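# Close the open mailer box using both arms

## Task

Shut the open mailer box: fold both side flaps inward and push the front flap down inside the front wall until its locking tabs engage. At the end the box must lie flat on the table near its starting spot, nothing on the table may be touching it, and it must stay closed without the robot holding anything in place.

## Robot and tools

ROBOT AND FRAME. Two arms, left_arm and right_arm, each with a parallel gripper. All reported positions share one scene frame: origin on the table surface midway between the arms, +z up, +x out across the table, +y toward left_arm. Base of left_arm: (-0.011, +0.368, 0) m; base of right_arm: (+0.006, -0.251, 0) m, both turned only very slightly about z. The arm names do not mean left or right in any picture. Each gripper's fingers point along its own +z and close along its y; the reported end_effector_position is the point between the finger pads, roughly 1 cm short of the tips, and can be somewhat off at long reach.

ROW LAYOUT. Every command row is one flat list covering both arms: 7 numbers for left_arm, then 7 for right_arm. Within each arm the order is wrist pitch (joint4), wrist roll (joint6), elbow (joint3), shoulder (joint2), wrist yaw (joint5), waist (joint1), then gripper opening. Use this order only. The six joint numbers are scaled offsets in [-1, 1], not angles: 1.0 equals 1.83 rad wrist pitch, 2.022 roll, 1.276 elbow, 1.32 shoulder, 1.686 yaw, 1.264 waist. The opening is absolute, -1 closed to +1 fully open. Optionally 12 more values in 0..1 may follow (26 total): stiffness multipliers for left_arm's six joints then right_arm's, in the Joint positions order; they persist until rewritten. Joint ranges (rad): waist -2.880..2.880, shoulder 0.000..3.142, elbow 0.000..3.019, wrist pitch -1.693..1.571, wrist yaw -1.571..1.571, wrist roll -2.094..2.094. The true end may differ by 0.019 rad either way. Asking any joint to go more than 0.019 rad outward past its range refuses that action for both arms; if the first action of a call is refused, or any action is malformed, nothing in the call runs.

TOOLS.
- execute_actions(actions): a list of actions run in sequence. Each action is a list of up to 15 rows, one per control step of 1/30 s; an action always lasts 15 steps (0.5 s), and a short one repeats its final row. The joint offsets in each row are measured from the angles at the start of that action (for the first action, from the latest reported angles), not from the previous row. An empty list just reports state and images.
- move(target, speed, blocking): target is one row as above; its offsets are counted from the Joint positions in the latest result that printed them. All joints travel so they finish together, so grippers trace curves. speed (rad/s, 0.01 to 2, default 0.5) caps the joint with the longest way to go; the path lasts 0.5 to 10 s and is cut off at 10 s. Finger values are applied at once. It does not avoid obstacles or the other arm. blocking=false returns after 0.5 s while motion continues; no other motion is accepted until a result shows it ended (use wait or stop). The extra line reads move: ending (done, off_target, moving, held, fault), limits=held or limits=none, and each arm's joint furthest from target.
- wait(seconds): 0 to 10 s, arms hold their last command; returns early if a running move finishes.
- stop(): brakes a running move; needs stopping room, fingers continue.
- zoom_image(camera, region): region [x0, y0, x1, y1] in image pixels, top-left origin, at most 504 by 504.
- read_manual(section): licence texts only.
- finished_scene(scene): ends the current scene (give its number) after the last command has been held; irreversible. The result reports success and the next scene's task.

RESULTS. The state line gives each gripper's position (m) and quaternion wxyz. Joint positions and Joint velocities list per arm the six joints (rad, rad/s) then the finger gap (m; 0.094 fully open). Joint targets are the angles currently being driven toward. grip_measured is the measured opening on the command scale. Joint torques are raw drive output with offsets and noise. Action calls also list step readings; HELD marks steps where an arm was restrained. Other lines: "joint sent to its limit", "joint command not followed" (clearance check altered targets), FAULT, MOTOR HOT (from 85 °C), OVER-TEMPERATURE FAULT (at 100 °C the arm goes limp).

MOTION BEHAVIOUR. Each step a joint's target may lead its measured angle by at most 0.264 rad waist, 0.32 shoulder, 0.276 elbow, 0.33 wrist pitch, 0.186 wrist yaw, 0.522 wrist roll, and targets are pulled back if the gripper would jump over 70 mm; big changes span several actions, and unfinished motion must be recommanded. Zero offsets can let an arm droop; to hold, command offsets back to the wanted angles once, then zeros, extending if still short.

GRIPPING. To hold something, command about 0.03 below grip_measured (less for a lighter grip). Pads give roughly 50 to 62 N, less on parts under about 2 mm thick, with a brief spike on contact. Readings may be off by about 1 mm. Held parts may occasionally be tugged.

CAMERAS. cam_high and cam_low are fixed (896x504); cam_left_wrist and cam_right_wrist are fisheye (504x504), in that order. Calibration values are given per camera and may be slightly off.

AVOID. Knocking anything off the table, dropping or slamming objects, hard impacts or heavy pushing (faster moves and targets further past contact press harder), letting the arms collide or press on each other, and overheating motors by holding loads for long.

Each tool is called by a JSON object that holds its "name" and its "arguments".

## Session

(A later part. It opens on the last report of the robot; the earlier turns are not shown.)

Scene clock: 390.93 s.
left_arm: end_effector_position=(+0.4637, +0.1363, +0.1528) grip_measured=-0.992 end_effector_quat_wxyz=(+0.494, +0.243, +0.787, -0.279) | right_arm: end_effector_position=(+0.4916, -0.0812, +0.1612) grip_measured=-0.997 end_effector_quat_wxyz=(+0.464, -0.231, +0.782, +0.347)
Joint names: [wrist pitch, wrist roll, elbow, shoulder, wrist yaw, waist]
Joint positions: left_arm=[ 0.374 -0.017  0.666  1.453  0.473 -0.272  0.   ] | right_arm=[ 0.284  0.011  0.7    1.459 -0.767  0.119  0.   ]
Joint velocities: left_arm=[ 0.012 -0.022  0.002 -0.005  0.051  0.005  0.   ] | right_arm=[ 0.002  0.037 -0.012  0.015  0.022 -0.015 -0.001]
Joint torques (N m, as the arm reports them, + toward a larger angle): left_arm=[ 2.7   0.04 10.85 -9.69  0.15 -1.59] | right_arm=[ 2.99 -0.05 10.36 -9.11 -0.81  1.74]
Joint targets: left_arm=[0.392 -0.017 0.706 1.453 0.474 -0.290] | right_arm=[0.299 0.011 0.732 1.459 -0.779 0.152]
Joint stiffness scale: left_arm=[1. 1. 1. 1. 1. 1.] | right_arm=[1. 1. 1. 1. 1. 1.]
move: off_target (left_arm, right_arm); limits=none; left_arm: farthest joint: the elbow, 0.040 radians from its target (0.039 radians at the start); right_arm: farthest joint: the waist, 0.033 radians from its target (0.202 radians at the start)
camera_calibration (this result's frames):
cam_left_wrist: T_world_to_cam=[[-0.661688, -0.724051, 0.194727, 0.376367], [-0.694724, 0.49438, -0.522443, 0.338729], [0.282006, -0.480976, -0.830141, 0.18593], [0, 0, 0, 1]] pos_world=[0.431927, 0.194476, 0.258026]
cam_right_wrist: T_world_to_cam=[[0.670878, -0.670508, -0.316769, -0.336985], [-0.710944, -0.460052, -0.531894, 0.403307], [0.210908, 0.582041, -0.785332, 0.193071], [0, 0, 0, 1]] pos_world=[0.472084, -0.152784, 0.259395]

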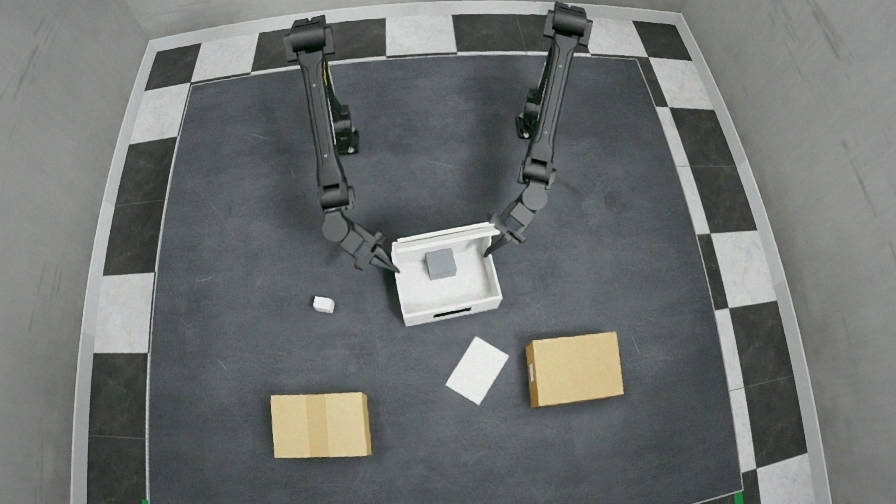

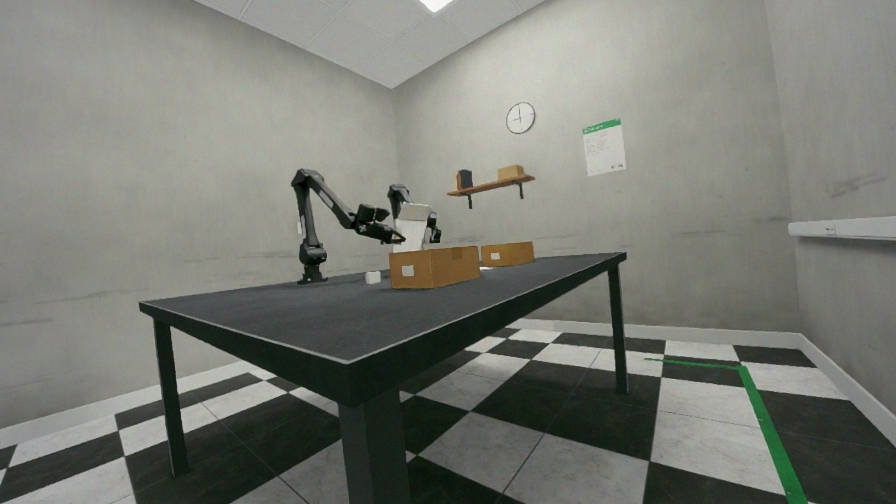

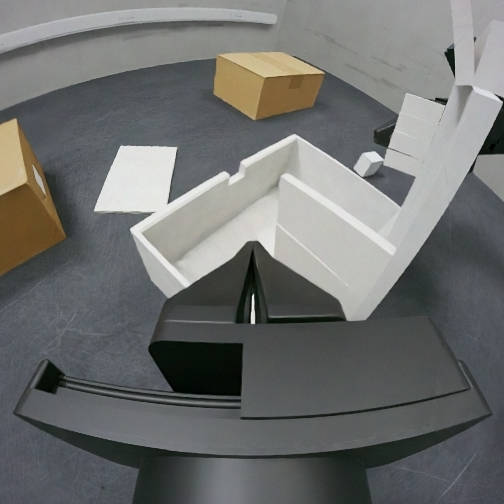

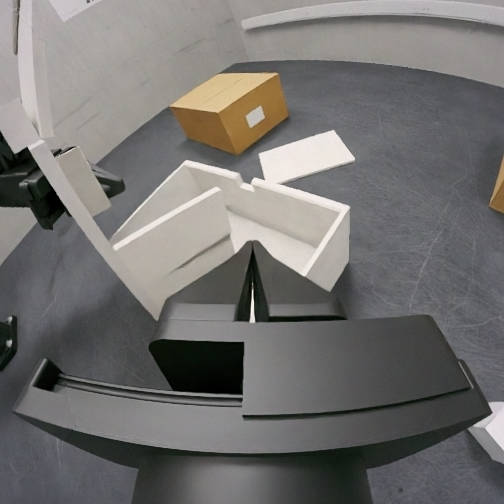

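Folding now; push both further in.

{"name": "move", "arguments": {"target": [0.01,0,0.03,0,0.07,-0.045,-1, 0.01,0,0.025,0,-0.07,0.055,-1], "speed": 0.08}}

{"name": "move", "arguments": {"target": [0.01,0,0.03,0,-0.07,0.13,-1, 0.01,0,0.025,0,0.07,-0.16,-1], "speed": 0.15}}

{"name": "zoom_image", "arguments": {"camera": "cam_high", "region": [340, 190, 560, 350]}}

Scene clock: 401.33 s.
left_arm: end_effector_position=(+0.4484, +0.1185, +0.1563) grip_measured=-0.992 end_effector_quat_wxyz=(+0.478, +0.273, +0.771, -0.321) | right_arm: end_effector_position=(+0.4761, -0.0607, +0.1674) grip_measured=-0.997 end_effector_quat_wxyz=(+0.449, -0.263, +0.760, +0.388)
Joint names: [wrist pitch, wrist roll, elbow, shoulder, wrist yaw, waist]
Joint positions: left_arm=[ 0.374 -0.017  0.666  1.453  0.575 -0.285  0.   ] | right_arm=[ 0.288  0.011  0.7    1.459 -0.863  0.141  0.   ]
Joint velocities: left_arm=[-0.002  0.007 -0.017 -0.024  0.066  0.005 -0.   ] | right_arm=[-0.022  0.037 -0.002 -0.005 -0.007 -0.005 -0.   ]
Joint torques (N m, as the arm reports them, + toward a larger angle): left_arm=[ 2.67  0.04 10.67 -9.7   0.82 -3.56] | right_arm=[ 2.96 -0.03 10.21 -9.74 -1.24  2.98]
Joint targets: left_arm=[0.392 -0.017 0.704 1.453 0.591 -0.329] | right_arm=[0.302 0.011 0.732 1.459 -0.885 0.189]
Joint stiffness scale: left_arm=[1. 1. 1. 1. 1. 1.] | right_arm=[1. 1. 1. 1. 1. 1.]
move: off_target (left_arm, right_arm); limits=none; left_arm: farthest joint: the waist, 0.044 radians from its target (0.057 radians at the start); right_arm: farthest joint: the waist, 0.047 radians from its target (0.069 radians at the start)
camera_calibration (this result's frames):
cam_left_wrist: T_world_to_cam=[[-0.731417, -0.641948, 0.230069, 0.368651], [-0.646267, 0.544849, -0.534302, 0.312909], [0.217641, -0.539484, -0.813382, 0.217749], [0, 0, 0, 1]] pos_world=[0.42447, 0.183638, 0.259486]
cam_right_wrist: T_world_to_cam=[[0.737801, -0.580263, -0.344884, -0.332593], [-0.659293, -0.509817, -0.552647, 0.380855], [0.144853, 0.635123, -0.758707, 0.219508], [0, 0, 0, 1]] pos_world=[0.464687, -0.13824, 0.262315]

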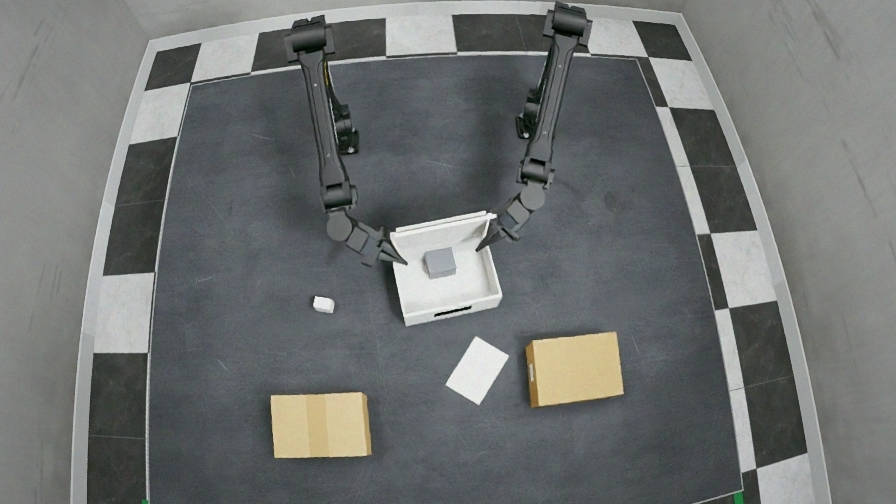

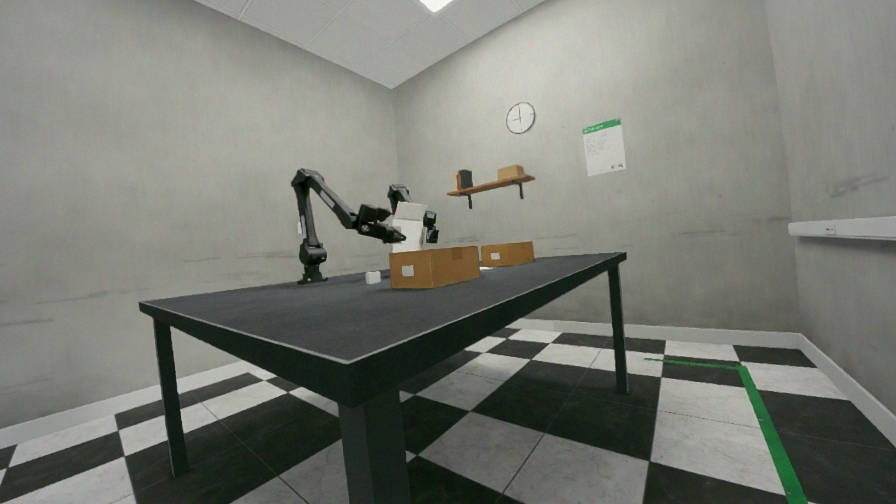

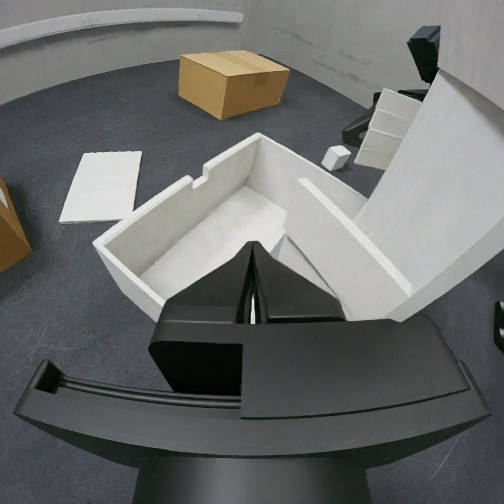

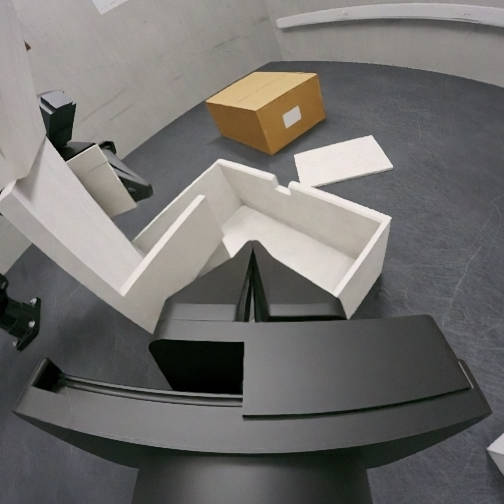

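Scene clock: 403.03 s.
left_arm: end_effector_position=(+0.4929, +0.2108, +0.1511) grip_measured=-0.992 end_effector_quat_wxyz=(+0.513, +0.181, +0.805, -0.236) | right_arm: end_effector_position=(+0.5155, -0.1679, +0.1609) grip_measured=-0.997 end_effector_quat_wxyz=(+0.495, -0.161, +0.800, +0.298)
Joint names: [wrist pitch, wrist roll, elbow, shoulder, wrist yaw, waist]
Joint positions: left_arm=[ 0.374 -0.017  0.663  1.453  0.46  -0.124  0.   ] | right_arm=[ 0.288  0.011  0.7    1.459 -0.748 -0.05   0.   ]
Joint velocities: left_arm=[ 0.002 -0.022 -0.022 -0.005 -0.007 -0.005 -0.002] | right_arm=[ 0.012 -0.051  0.007 -0.005  0.051  0.005 -0.   ]
Joint torques (N m, as the arm reports them, + toward a larger angle): left_arm=[ 2.69  0.03 10.96 -9.63 -0.08  0.05] | right_arm=[ 3.16 -0.06 10.21 -9.89 -0.24 -1.54]
Joint targets: left_arm=[0.392 -0.017 0.704 1.453 0.456 -0.120] | right_arm=[0.306 0.011 0.732 1.459 -0.745 -0.061]
Joint stiffness scale: left_arm=[1. 1. 1. 1. 1. 1.] | right_arm=[1. 1. 1. 1. 1. 1.]
move: off_target (left_arm, right_arm); limits=none; left_arm: farthest joint: the elbow, 0.041 radians from its target (0.038 radians at the start); right_arm: farthest joint: the elbow, 0.031 radians from its target (0.031 radians at the start)
camera_calibration (this result's frames):
cam_left_wrist: T_world_to_cam=[[-0.5379, -0.821017, 0.191297, 0.409881], [-0.765417, 0.380557, -0.518954, 0.379648], [0.35327, -0.425567, -0.833122, 0.165769], [0, 0, 0, 1]] pos_world=[0.452503, 0.262587, 0.256717]
cam_right_wrist: T_world_to_cam=[[0.536406, -0.785765, -0.307966, -0.36271], [-0.781872, -0.325304, -0.53184, 0.439461], [0.317718, 0.526072, -0.788862, 0.174402], [0, 0, 0, 1]] pos_world=[0.482752, -0.233795, 0.2596]

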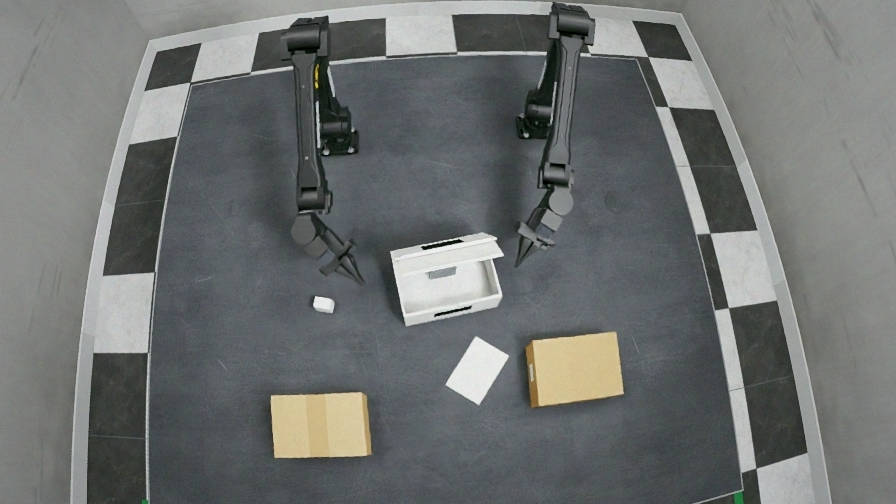

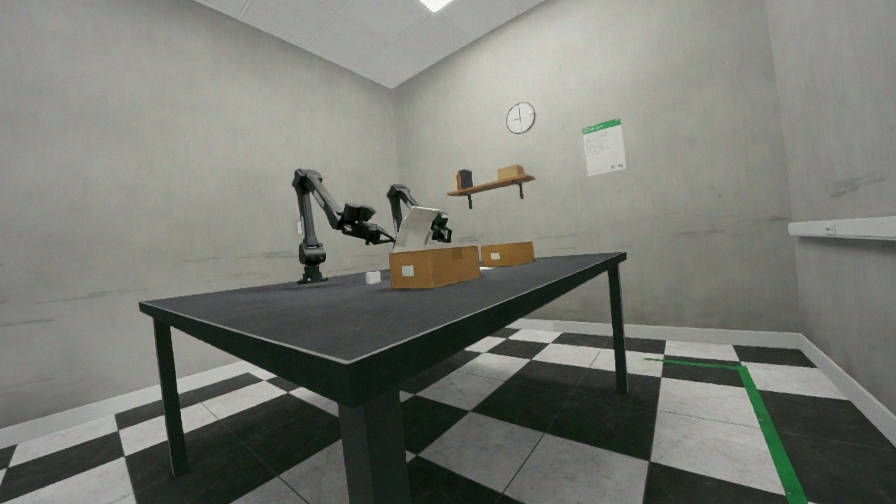

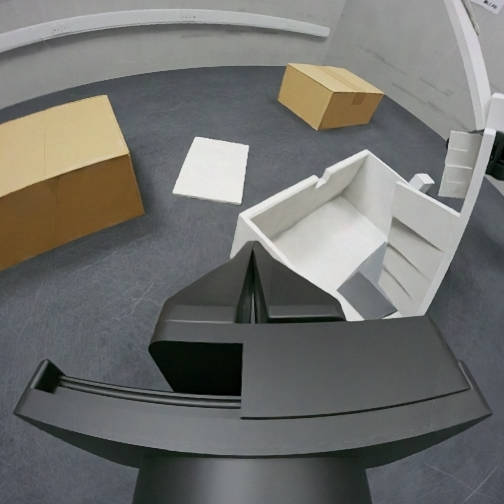

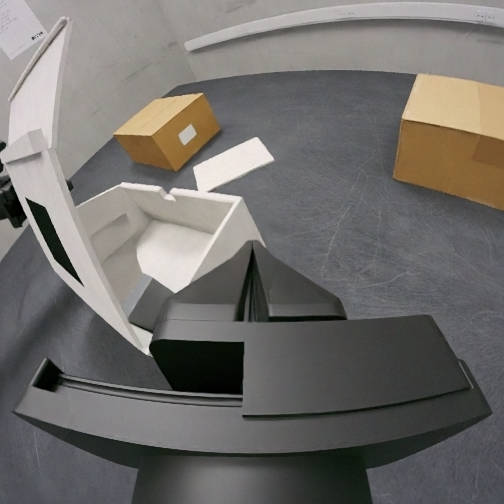

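Region (340, 190, 560, 350) of cam_high's 896x504 image, scaled by 2.291, with more detail than that image has; it fills the top 367 rows of this view, and the rest is white.

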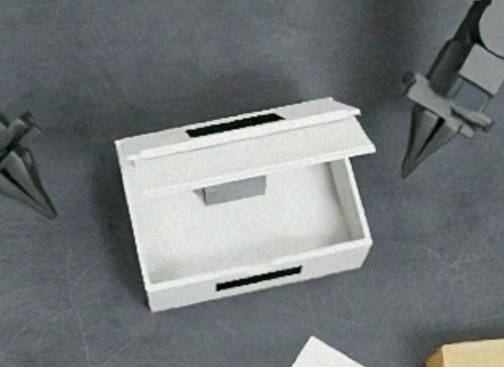

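{"name": "move", "arguments": {"target": [0.024,0,0.225,0.19,0.32,0.1,-1, -1,0.99,0.98,0.175,0.443,-0.1,1], "speed": 0.9}}

{"name": "move", "arguments": {"target": [0.01,0,0.03,0,0,-0.135,-1, -0.04,0,0.03,0,0,0.61,1], "speed": 0.5}}

Scene clock: 473.53 s.
left_arm: end_effector_position=(+0.5440, +0.2034, +0.1698) grip_measured=-0.992 end_effector_quat_wxyz=(+0.484, +0.275, +0.724, -0.408) | right_arm: end_effector_position=(+0.5652, -0.3521, +0.3524) grip_measured=+1.000 end_effector_quat_wxyz=(+0.082, +0.878, +0.458, +0.110)
Joint names: [wrist pitch, wrist roll, elbow, shoulder, wrist yaw, waist]
Joint positions: left_arm=[ 0.401 -0.017  0.908  1.684  0.995 -0.004  0.   ] | right_arm=[-1.531  2.001  1.913  1.677 -0.004 -0.164  0.094]
Joint velocities: left_arm=[ 0.002  0.007 -0.012  0.015 -0.066 -0.024 -0.001] | right_arm=[-0.007 -0.037  0.007  0.005 -0.037 -0.005  0.   ]
Joint torques (N m, as the arm reports them, + toward a larger angle): left_arm=[  2.45   0.05  10.96 -11.28   0.4    0.37] | right_arm=[  0.66   0.09  12.26 -12.58   0.15  -0.94]
Joint targets: left_arm=[0.418 -0.017 0.950 1.704 1.000 0.002] | right_arm=[-1.542 2.013 1.951 1.690 -0.001 -0.176]
Joint stiffness scale: left_arm=[1. 1. 1. 1. 1. 1.] | right_arm=[1. 1. 1. 1. 1. 1.]
move: off_target (left_arm, right_arm); limits=none; left_arm: farthest joint: the elbow, 0.042 radians from its target (0.287 radians at the start); right_arm: farthest joint: the elbow, 0.038 radians from its target (1.250 radians at the start)
camera_calibration (this result's frames):
cam_left_wrist: T_world_to_cam=[[-0.795992, -0.514128, 0.319482, 0.483929], [-0.584456, 0.515464, -0.626665, 0.323695], [0.157505, -0.685543, -0.71079, 0.29877], [0, 0, 0, 1]] pos_world=[0.527331, 0.286768, 0.260605]
cam_right_wrist: T_world_to_cam=[[-0.794502, 0.565028, -0.222507, 0.722596], [0.309581, 0.692088, 0.652054, -0.15561], [0.522424, 0.449175, -0.724787, 0.241242], [0, 0, 0, 1]] pos_world=[0.496247, -0.408951, 0.437098]

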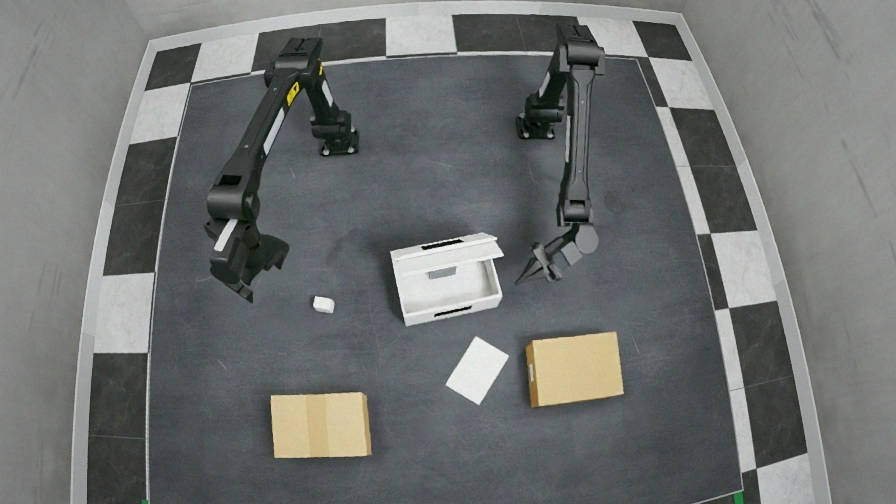

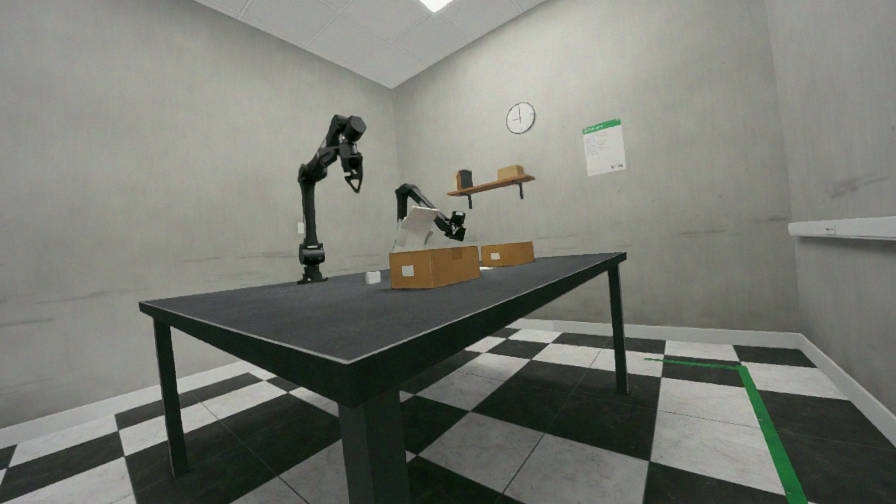

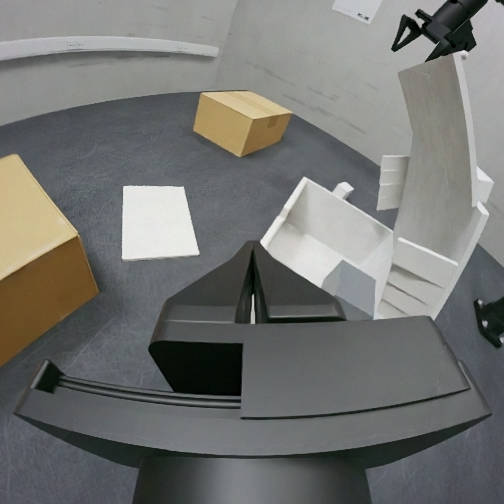

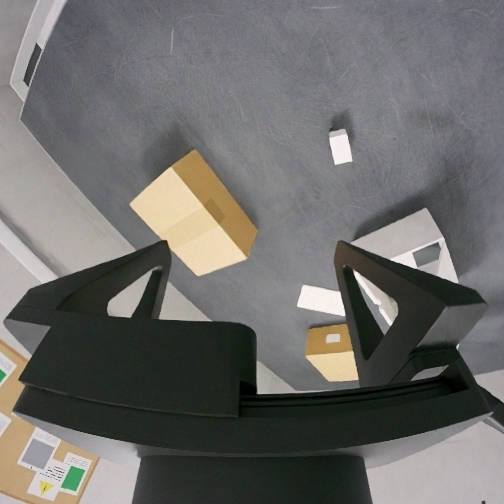

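Scene clock: 475.53 s.
left_arm: end_effector_position=(+0.5081, +0.1131, +0.1690) grip_measured=-0.992 end_effector_quat_wxyz=(+0.447, +0.335, +0.699, -0.447) | right_arm: end_effector_position=(+0.4631, +0.0605, +0.3487) grip_measured=+1.000 end_effector_quat_wxyz=(+0.026, +0.641, +0.760, +0.103)
Joint names: [wrist pitch, wrist roll, elbow, shoulder, wrist yaw, waist]
Joint positions: left_arm=[ 0.401 -0.017  0.906  1.684  0.995 -0.171  0.   ] | right_arm=[-1.593  2.001  1.913  1.677 -0.004  0.614  0.094]
Joint velocities: left_arm=[-0.017 -0.051 -0.007 -0.005  0.022  0.015  0.001] | right_arm=[-0.007  0.037  0.002 -0.005  0.007 -0.005  0.   ]
Joint torques (N m, as the arm reports them, + toward a larger angle): left_arm=[  2.48   0.04  10.73 -12.65   0.2   -0.15] | right_arm=[  0.84  -0.08  11.99 -13.95   0.03  -1.01]
Joint targets: left_arm=[0.419 -0.017 0.946 1.684 0.995 -0.175] | right_arm=[-1.604 2.001 1.951 1.677 -0.004 0.607]
Joint stiffness scale: left_arm=[1. 1. 1. 1. 1. 1.] | right_arm=[1. 1. 1. 1. 1. 1.]
move: off_target (left_arm, right_arm); limits=none; left_arm: farthest joint: the elbow, 0.040 radians from its target (0.038 radians at the start); right_arm: farthest joint: the elbow, 0.038 radians from its target (0.038 radians at the start)
camera_calibration (this result's frames):
cam_left_wrist: T_world_to_cam=[[-0.870099, -0.374046, 0.320963, 0.430727], [-0.491297, 0.606102, -0.625514, 0.290946], [0.039435, -0.701947, -0.711136, 0.303855], [0, 0, 0, 1]] pos_world=[0.505734, 0.198059, 0.259826]
cam_right_wrist: T_world_to_cam=[[-0.972608, -0.161442, -0.167242, 0.514664], [-0.231644, 0.733042, 0.639523, -0.154652], [0.0193499, 0.660746, -0.75036, 0.335644], [0, 0, 0, 1]] pos_world=[0.458247, -0.0253211, 0.436831]

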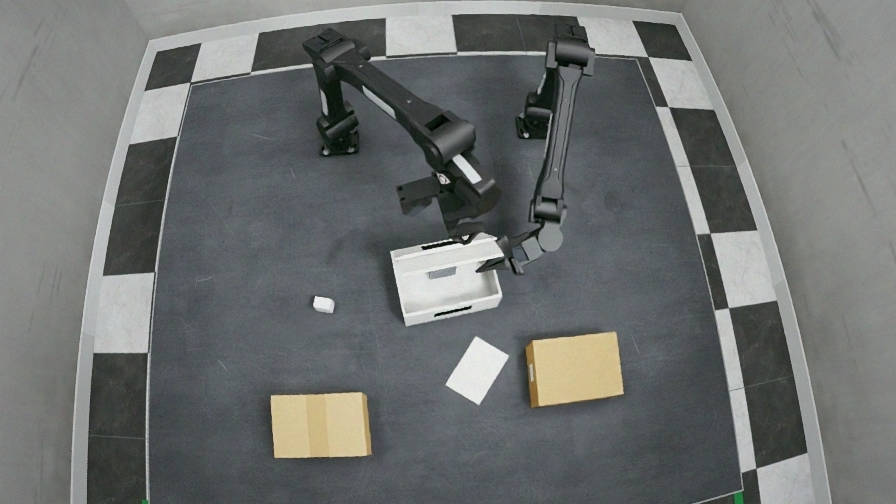

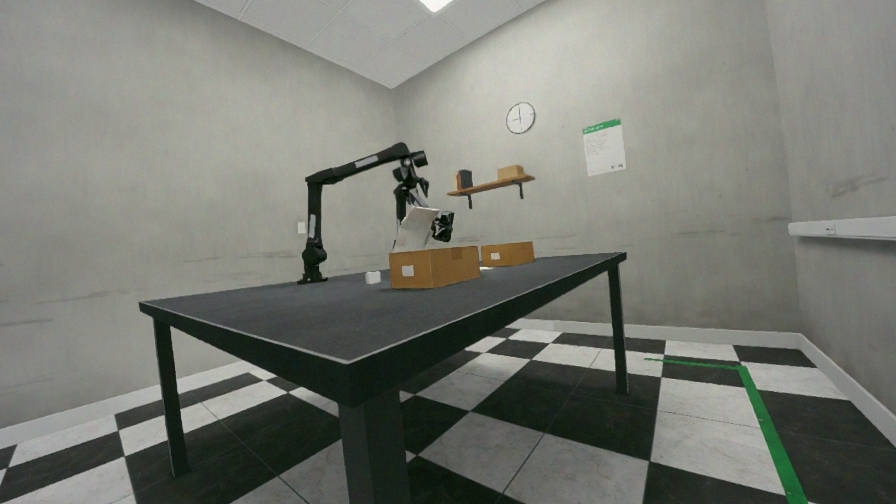

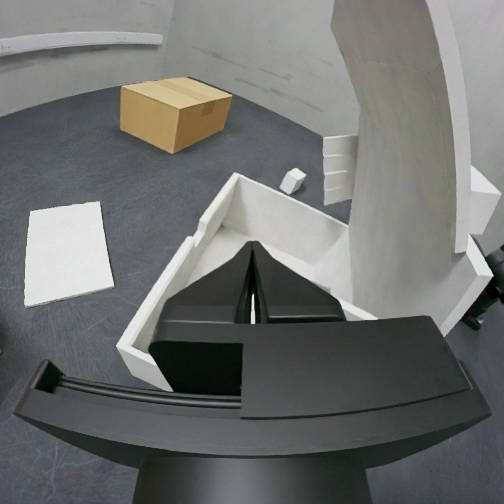

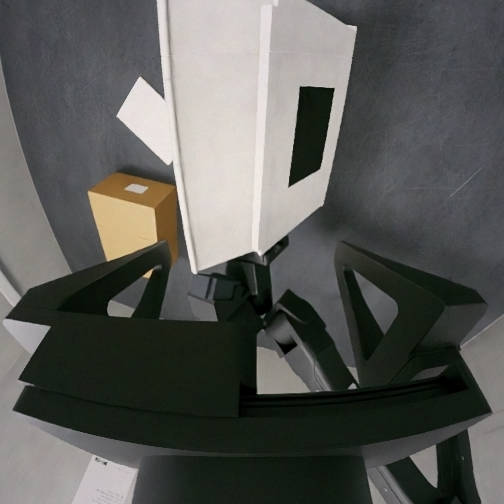

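{"name": "move", "arguments": {"target": [0.01,0,-0.045,-0.05,0,0.005,-1, 0.02,0,-0.04,0.01,0,-0.012,0.7], "speed": 0.1}}

{"name": "move", "arguments": {"target": [0.01,0,0.01,0,0,0,-1, 0.06,0,-0.12,0.022,0,0,0.7], "speed": 0.08}}

Scene clock: 487.17 s.
left_arm: end_effector_position=(+0.4871, +0.1174, +0.1643) grip_measured=-0.992 end_effector_quat_wxyz=(+0.440, +0.331, +0.704, -0.449) | right_arm: end_effector_position=(+0.4605, +0.0587, +0.3267) grip_measured=+0.702 end_effector_quat_wxyz=(+0.022, +0.642, +0.761, +0.088)
Joint names: [wrist pitch, wrist roll, elbow, shoulder, wrist yaw, waist]
Joint positions: left_arm=[ 0.403 -0.017  0.846  1.645  0.995 -0.171  0.   ] | right_arm=[-1.57   2.001  1.859  1.678 -0.004  0.614  0.08 ]
Joint velocities: left_arm=[ 0.002 -0.066  0.002 -0.024 -0.007 -0.015 -0.   ] | right_arm=[-0.007 -0.022  0.007 -0.005 -0.037  0.005  0.   ]
Joint torques (N m, as the arm reports them, + toward a larger angle): left_arm=[  2.38   0.04   7.41 -14.3    0.21   0.4 ] | right_arm=[  1.69  -0.02   9.22 -12.6    0.    -1.56]
Joint targets: left_arm=[0.419 -0.017 0.849 1.618 0.995 -0.165] | right_arm=[-1.556 2.001 1.862 1.690 -0.004 0.599]
Joint stiffness scale: left_arm=[1. 1. 1. 1. 1. 1.] | right_arm=[1. 1. 1. 1. 1. 1.]
move: off_target (left_arm); limits=none; left_arm: farthest joint: the shoulder, 0.027 radians from its target (0.066 radians at the start); right_arm: farthest joint: the waist, 0.015 radians from its target (0.015 radians at the start)
camera_calibration (this result's frames):
cam_left_wrist: T_world_to_cam=[[-0.863966, -0.375314, 0.335713, 0.410339], [-0.502873, 0.608494, -0.613884, 0.278524], [0.0261202, -0.699196, -0.714453, 0.311096], [0, 0, 0, 1]] pos_world=[0.486455, 0.202043, 0.255489]
cam_right_wrist: T_world_to_cam=[[-0.976656, -0.164202, -0.138497, 0.500813], [-0.214809, 0.74452, 0.632097, -0.145884], [-0.000677883, 0.647092, -0.762412, 0.334311], [0, 0, 0, 1]] pos_world=[0.458011, -0.025482, 0.416456]

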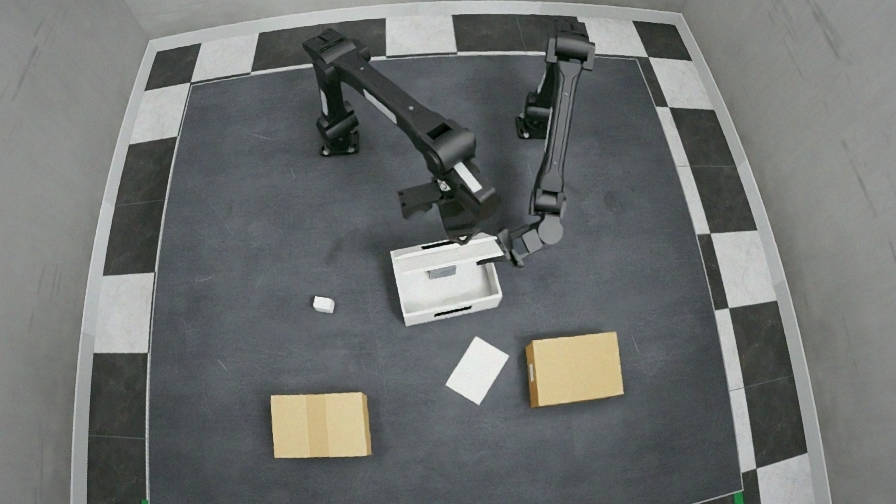

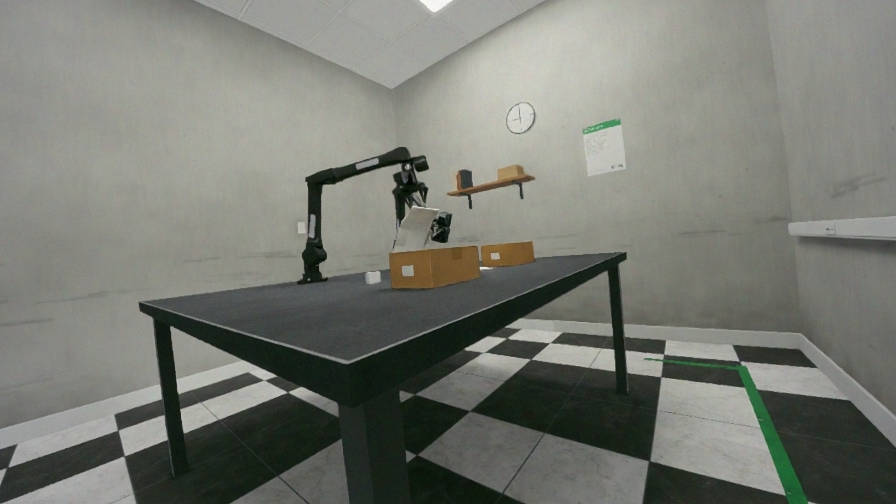

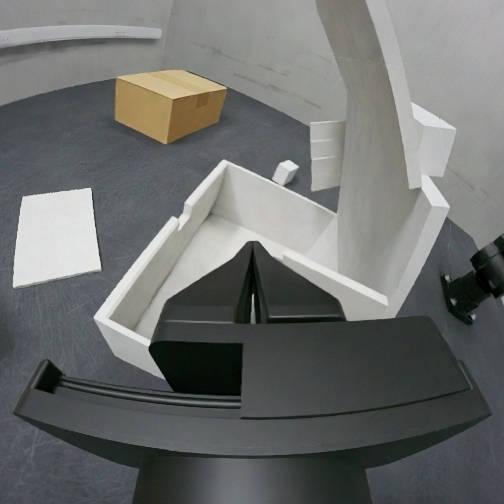

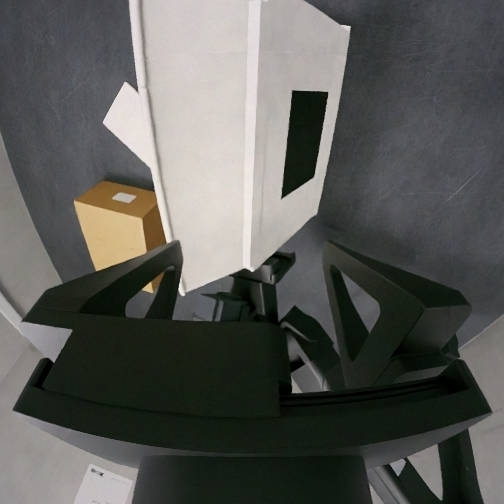

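Scene clock: 489.37 s.
left_arm: end_effector_position=(+0.4864, +0.1176, +0.1634) grip_measured=-0.992 end_effector_quat_wxyz=(+0.439, +0.331, +0.704, -0.449) | right_arm: end_effector_position=(+0.4554, +0.0552, +0.2595) grip_measured=+0.702 end_effector_quat_wxyz=(+0.013, +0.644, +0.763, +0.054)
Joint names: [wrist pitch, wrist roll, elbow, shoulder, wrist yaw, waist]
Joint positions: left_arm=[ 0.403 -0.017  0.843  1.645  0.995 -0.171  0.   ] | right_arm=[-1.474  2.001  1.705  1.691 -0.004  0.614  0.08 ]
Joint velocities: left_arm=[-0.007 -0.051 -0.002 -0.015 -0.022 -0.015 -0.001] | right_arm=[-0.002 -0.022 -0.002 -0.005  0.007  0.015  0.001]
Joint torques (N m, as the arm reports them, + toward a larger angle): left_arm=[  2.49   0.05   8.49 -11.99   0.2   -0.17] | right_arm=[  1.34  -0.06   9.09 -12.52  -0.02  -0.4 ]
Joint targets: left_arm=[0.421 -0.017 0.859 1.645 0.995 -0.171] | right_arm=[-1.461 2.001 1.706 1.707 -0.004 0.614]
Joint stiffness scale: left_arm=[1. 1. 1. 1. 1. 1.] | right_arm=[1. 1. 1. 1. 1. 1.]
move: done; limits=none; left_arm: farthest joint: the wrist pitch, 0.018 radians from its target (0.018 radians at the start); right_arm: farthest joint: the shoulder, 0.016 radians from its target (0.029 radians at the start)
camera_calibration (this result's frames):
cam_left_wrist: T_world_to_cam=[[-0.863211, -0.37547, 0.337475, 0.409428], [-0.504247, 0.608778, -0.612474, 0.27786], [0.0245184, -0.698865, -0.714833, 0.311341], [0, 0, 0, 1]] pos_world=[0.485899, 0.202158, 0.254567]
cam_right_wrist: T_world_to_cam=[[-0.982875, -0.168442, -0.0747277, 0.472462], [-0.17848, 0.769289, 0.613465, -0.114961], [-0.0458459, 0.616297, -0.786178, 0.313727], [0, 0, 0, 1]] pos_world=[0.458236, -0.0253288, 0.352476]

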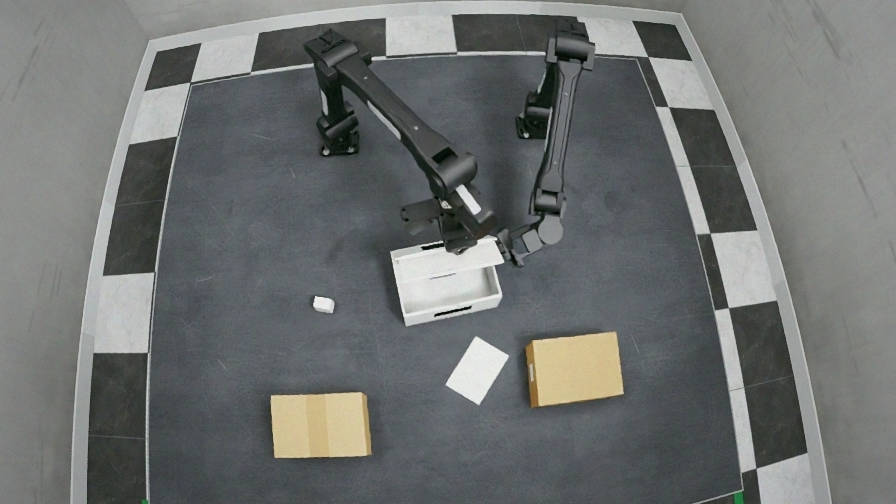

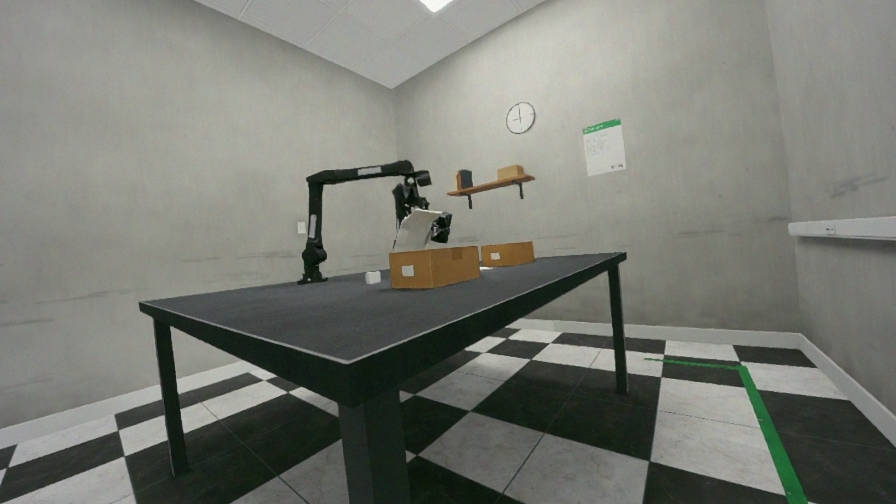

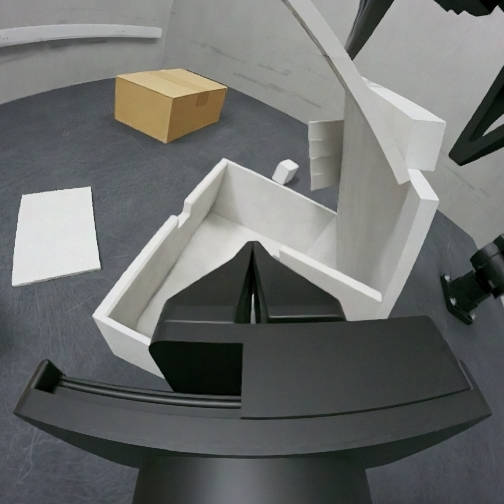

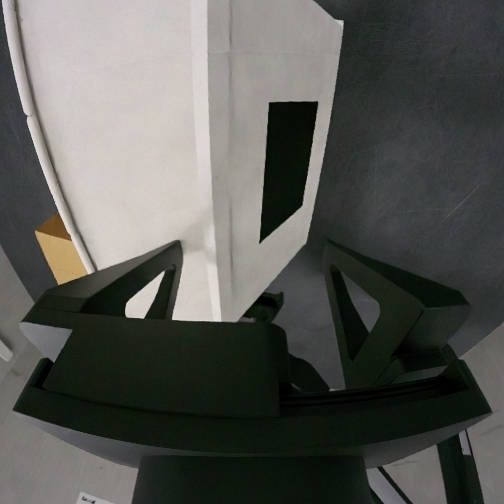

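{"name": "move", "arguments": {"target": [0.01,0,0.01,-0.01,0,0,-1, 0.032,0,0.01,0.075,0,-0.03,1], "speed": 0.05}}

Scene clock: 498.73 s.
left_arm: end_effector_position=(+0.4865, +0.1177, +0.1633) grip_measured=-0.992 end_effector_quat_wxyz=(+0.439, +0.331, +0.705, -0.448) | right_arm: end_effector_position=(+0.4793, +0.0562, +0.2169) grip_measured=+1.000 end_effector_quat_wxyz=(+0.008, +0.653, +0.756, +0.037)
Joint names: [wrist pitch, wrist roll, elbow, shoulder, wrist yaw, waist]
Joint positions: left_arm=[ 0.403 -0.017  0.843  1.645  0.994 -0.171  0.   ] | right_arm=[-1.427  2.001  1.705  1.773 -0.004  0.591  0.094]
Joint velocities: left_arm=[ 0.007 -0.007 -0.002 -0.005 -0.066 -0.015 -0.001] | right_arm=[-0.007 -0.007  0.002 -0.005 -0.037 -0.015  0.   ]
Joint torques (N m, as the arm reports them, + toward a larger angle): left_arm=[  2.49   0.04   8.28 -13.1    0.27  -0.09] | right_arm=[  1.32  -0.02  10.03 -13.66  -0.02  -1.19]
Joint targets: left_arm=[0.421 -0.017 0.856 1.632 0.996 -0.171] | right_arm=[-1.416 2.001 1.718 1.790 -0.004 0.576]
Joint stiffness scale: left_arm=[1. 1. 1. 1. 1. 1.] | right_arm=[1. 1. 1. 1. 1. 1.]
move: done; limits=none; left_arm: farthest joint: the wrist pitch, 0.018 radians from its target (0.018 radians at the start); right_arm: farthest joint: the shoulder, 0.017 radians from its target (0.099 radians at the start)
camera_calibration (this result's frames):
cam_left_wrist: T_world_to_cam=[[-0.862845, -0.376527, 0.337233, 0.40961], [-0.504834, 0.608512, -0.612254, 0.278142], [0.0253195, -0.698527, -0.715135, 0.310963], [0, 0, 0, 1]] pos_world=[0.485972, 0.202192, 0.25454]
cam_right_wrist: T_world_to_cam=[[-0.988134, -0.147394, -0.0432039, 0.487443], [-0.143408, 0.784612, 0.603173, -0.100729], [-0.0550059, 0.602212, -0.796439, 0.288175], [0, 0, 0, 1]] pos_world=[0.483065, -0.0226631, 0.31133]

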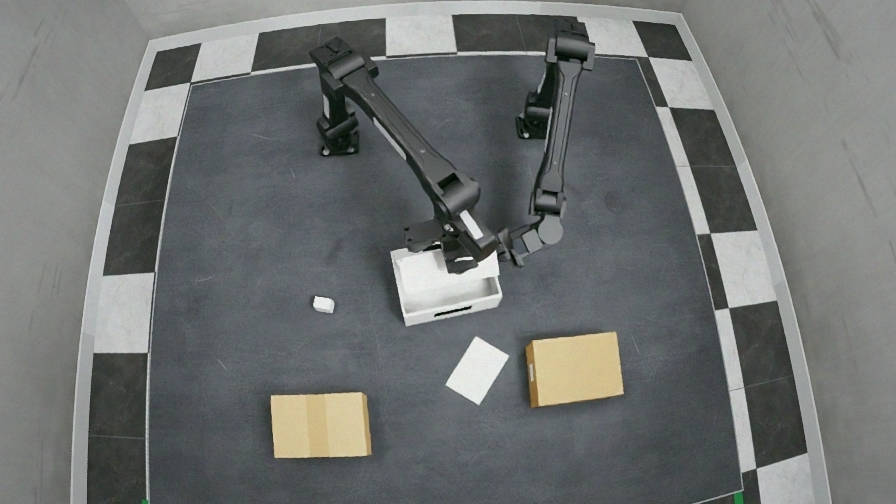

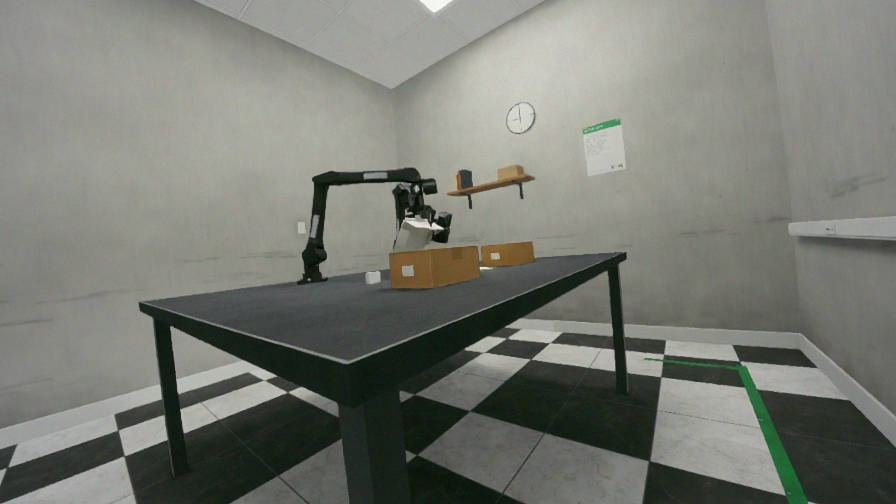

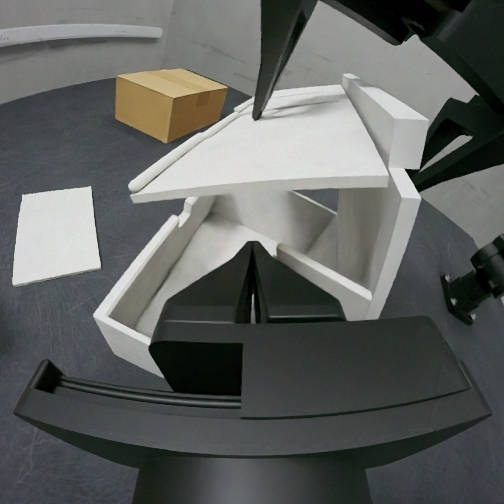

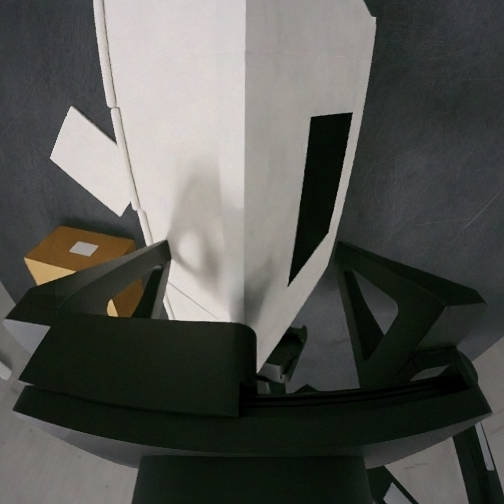

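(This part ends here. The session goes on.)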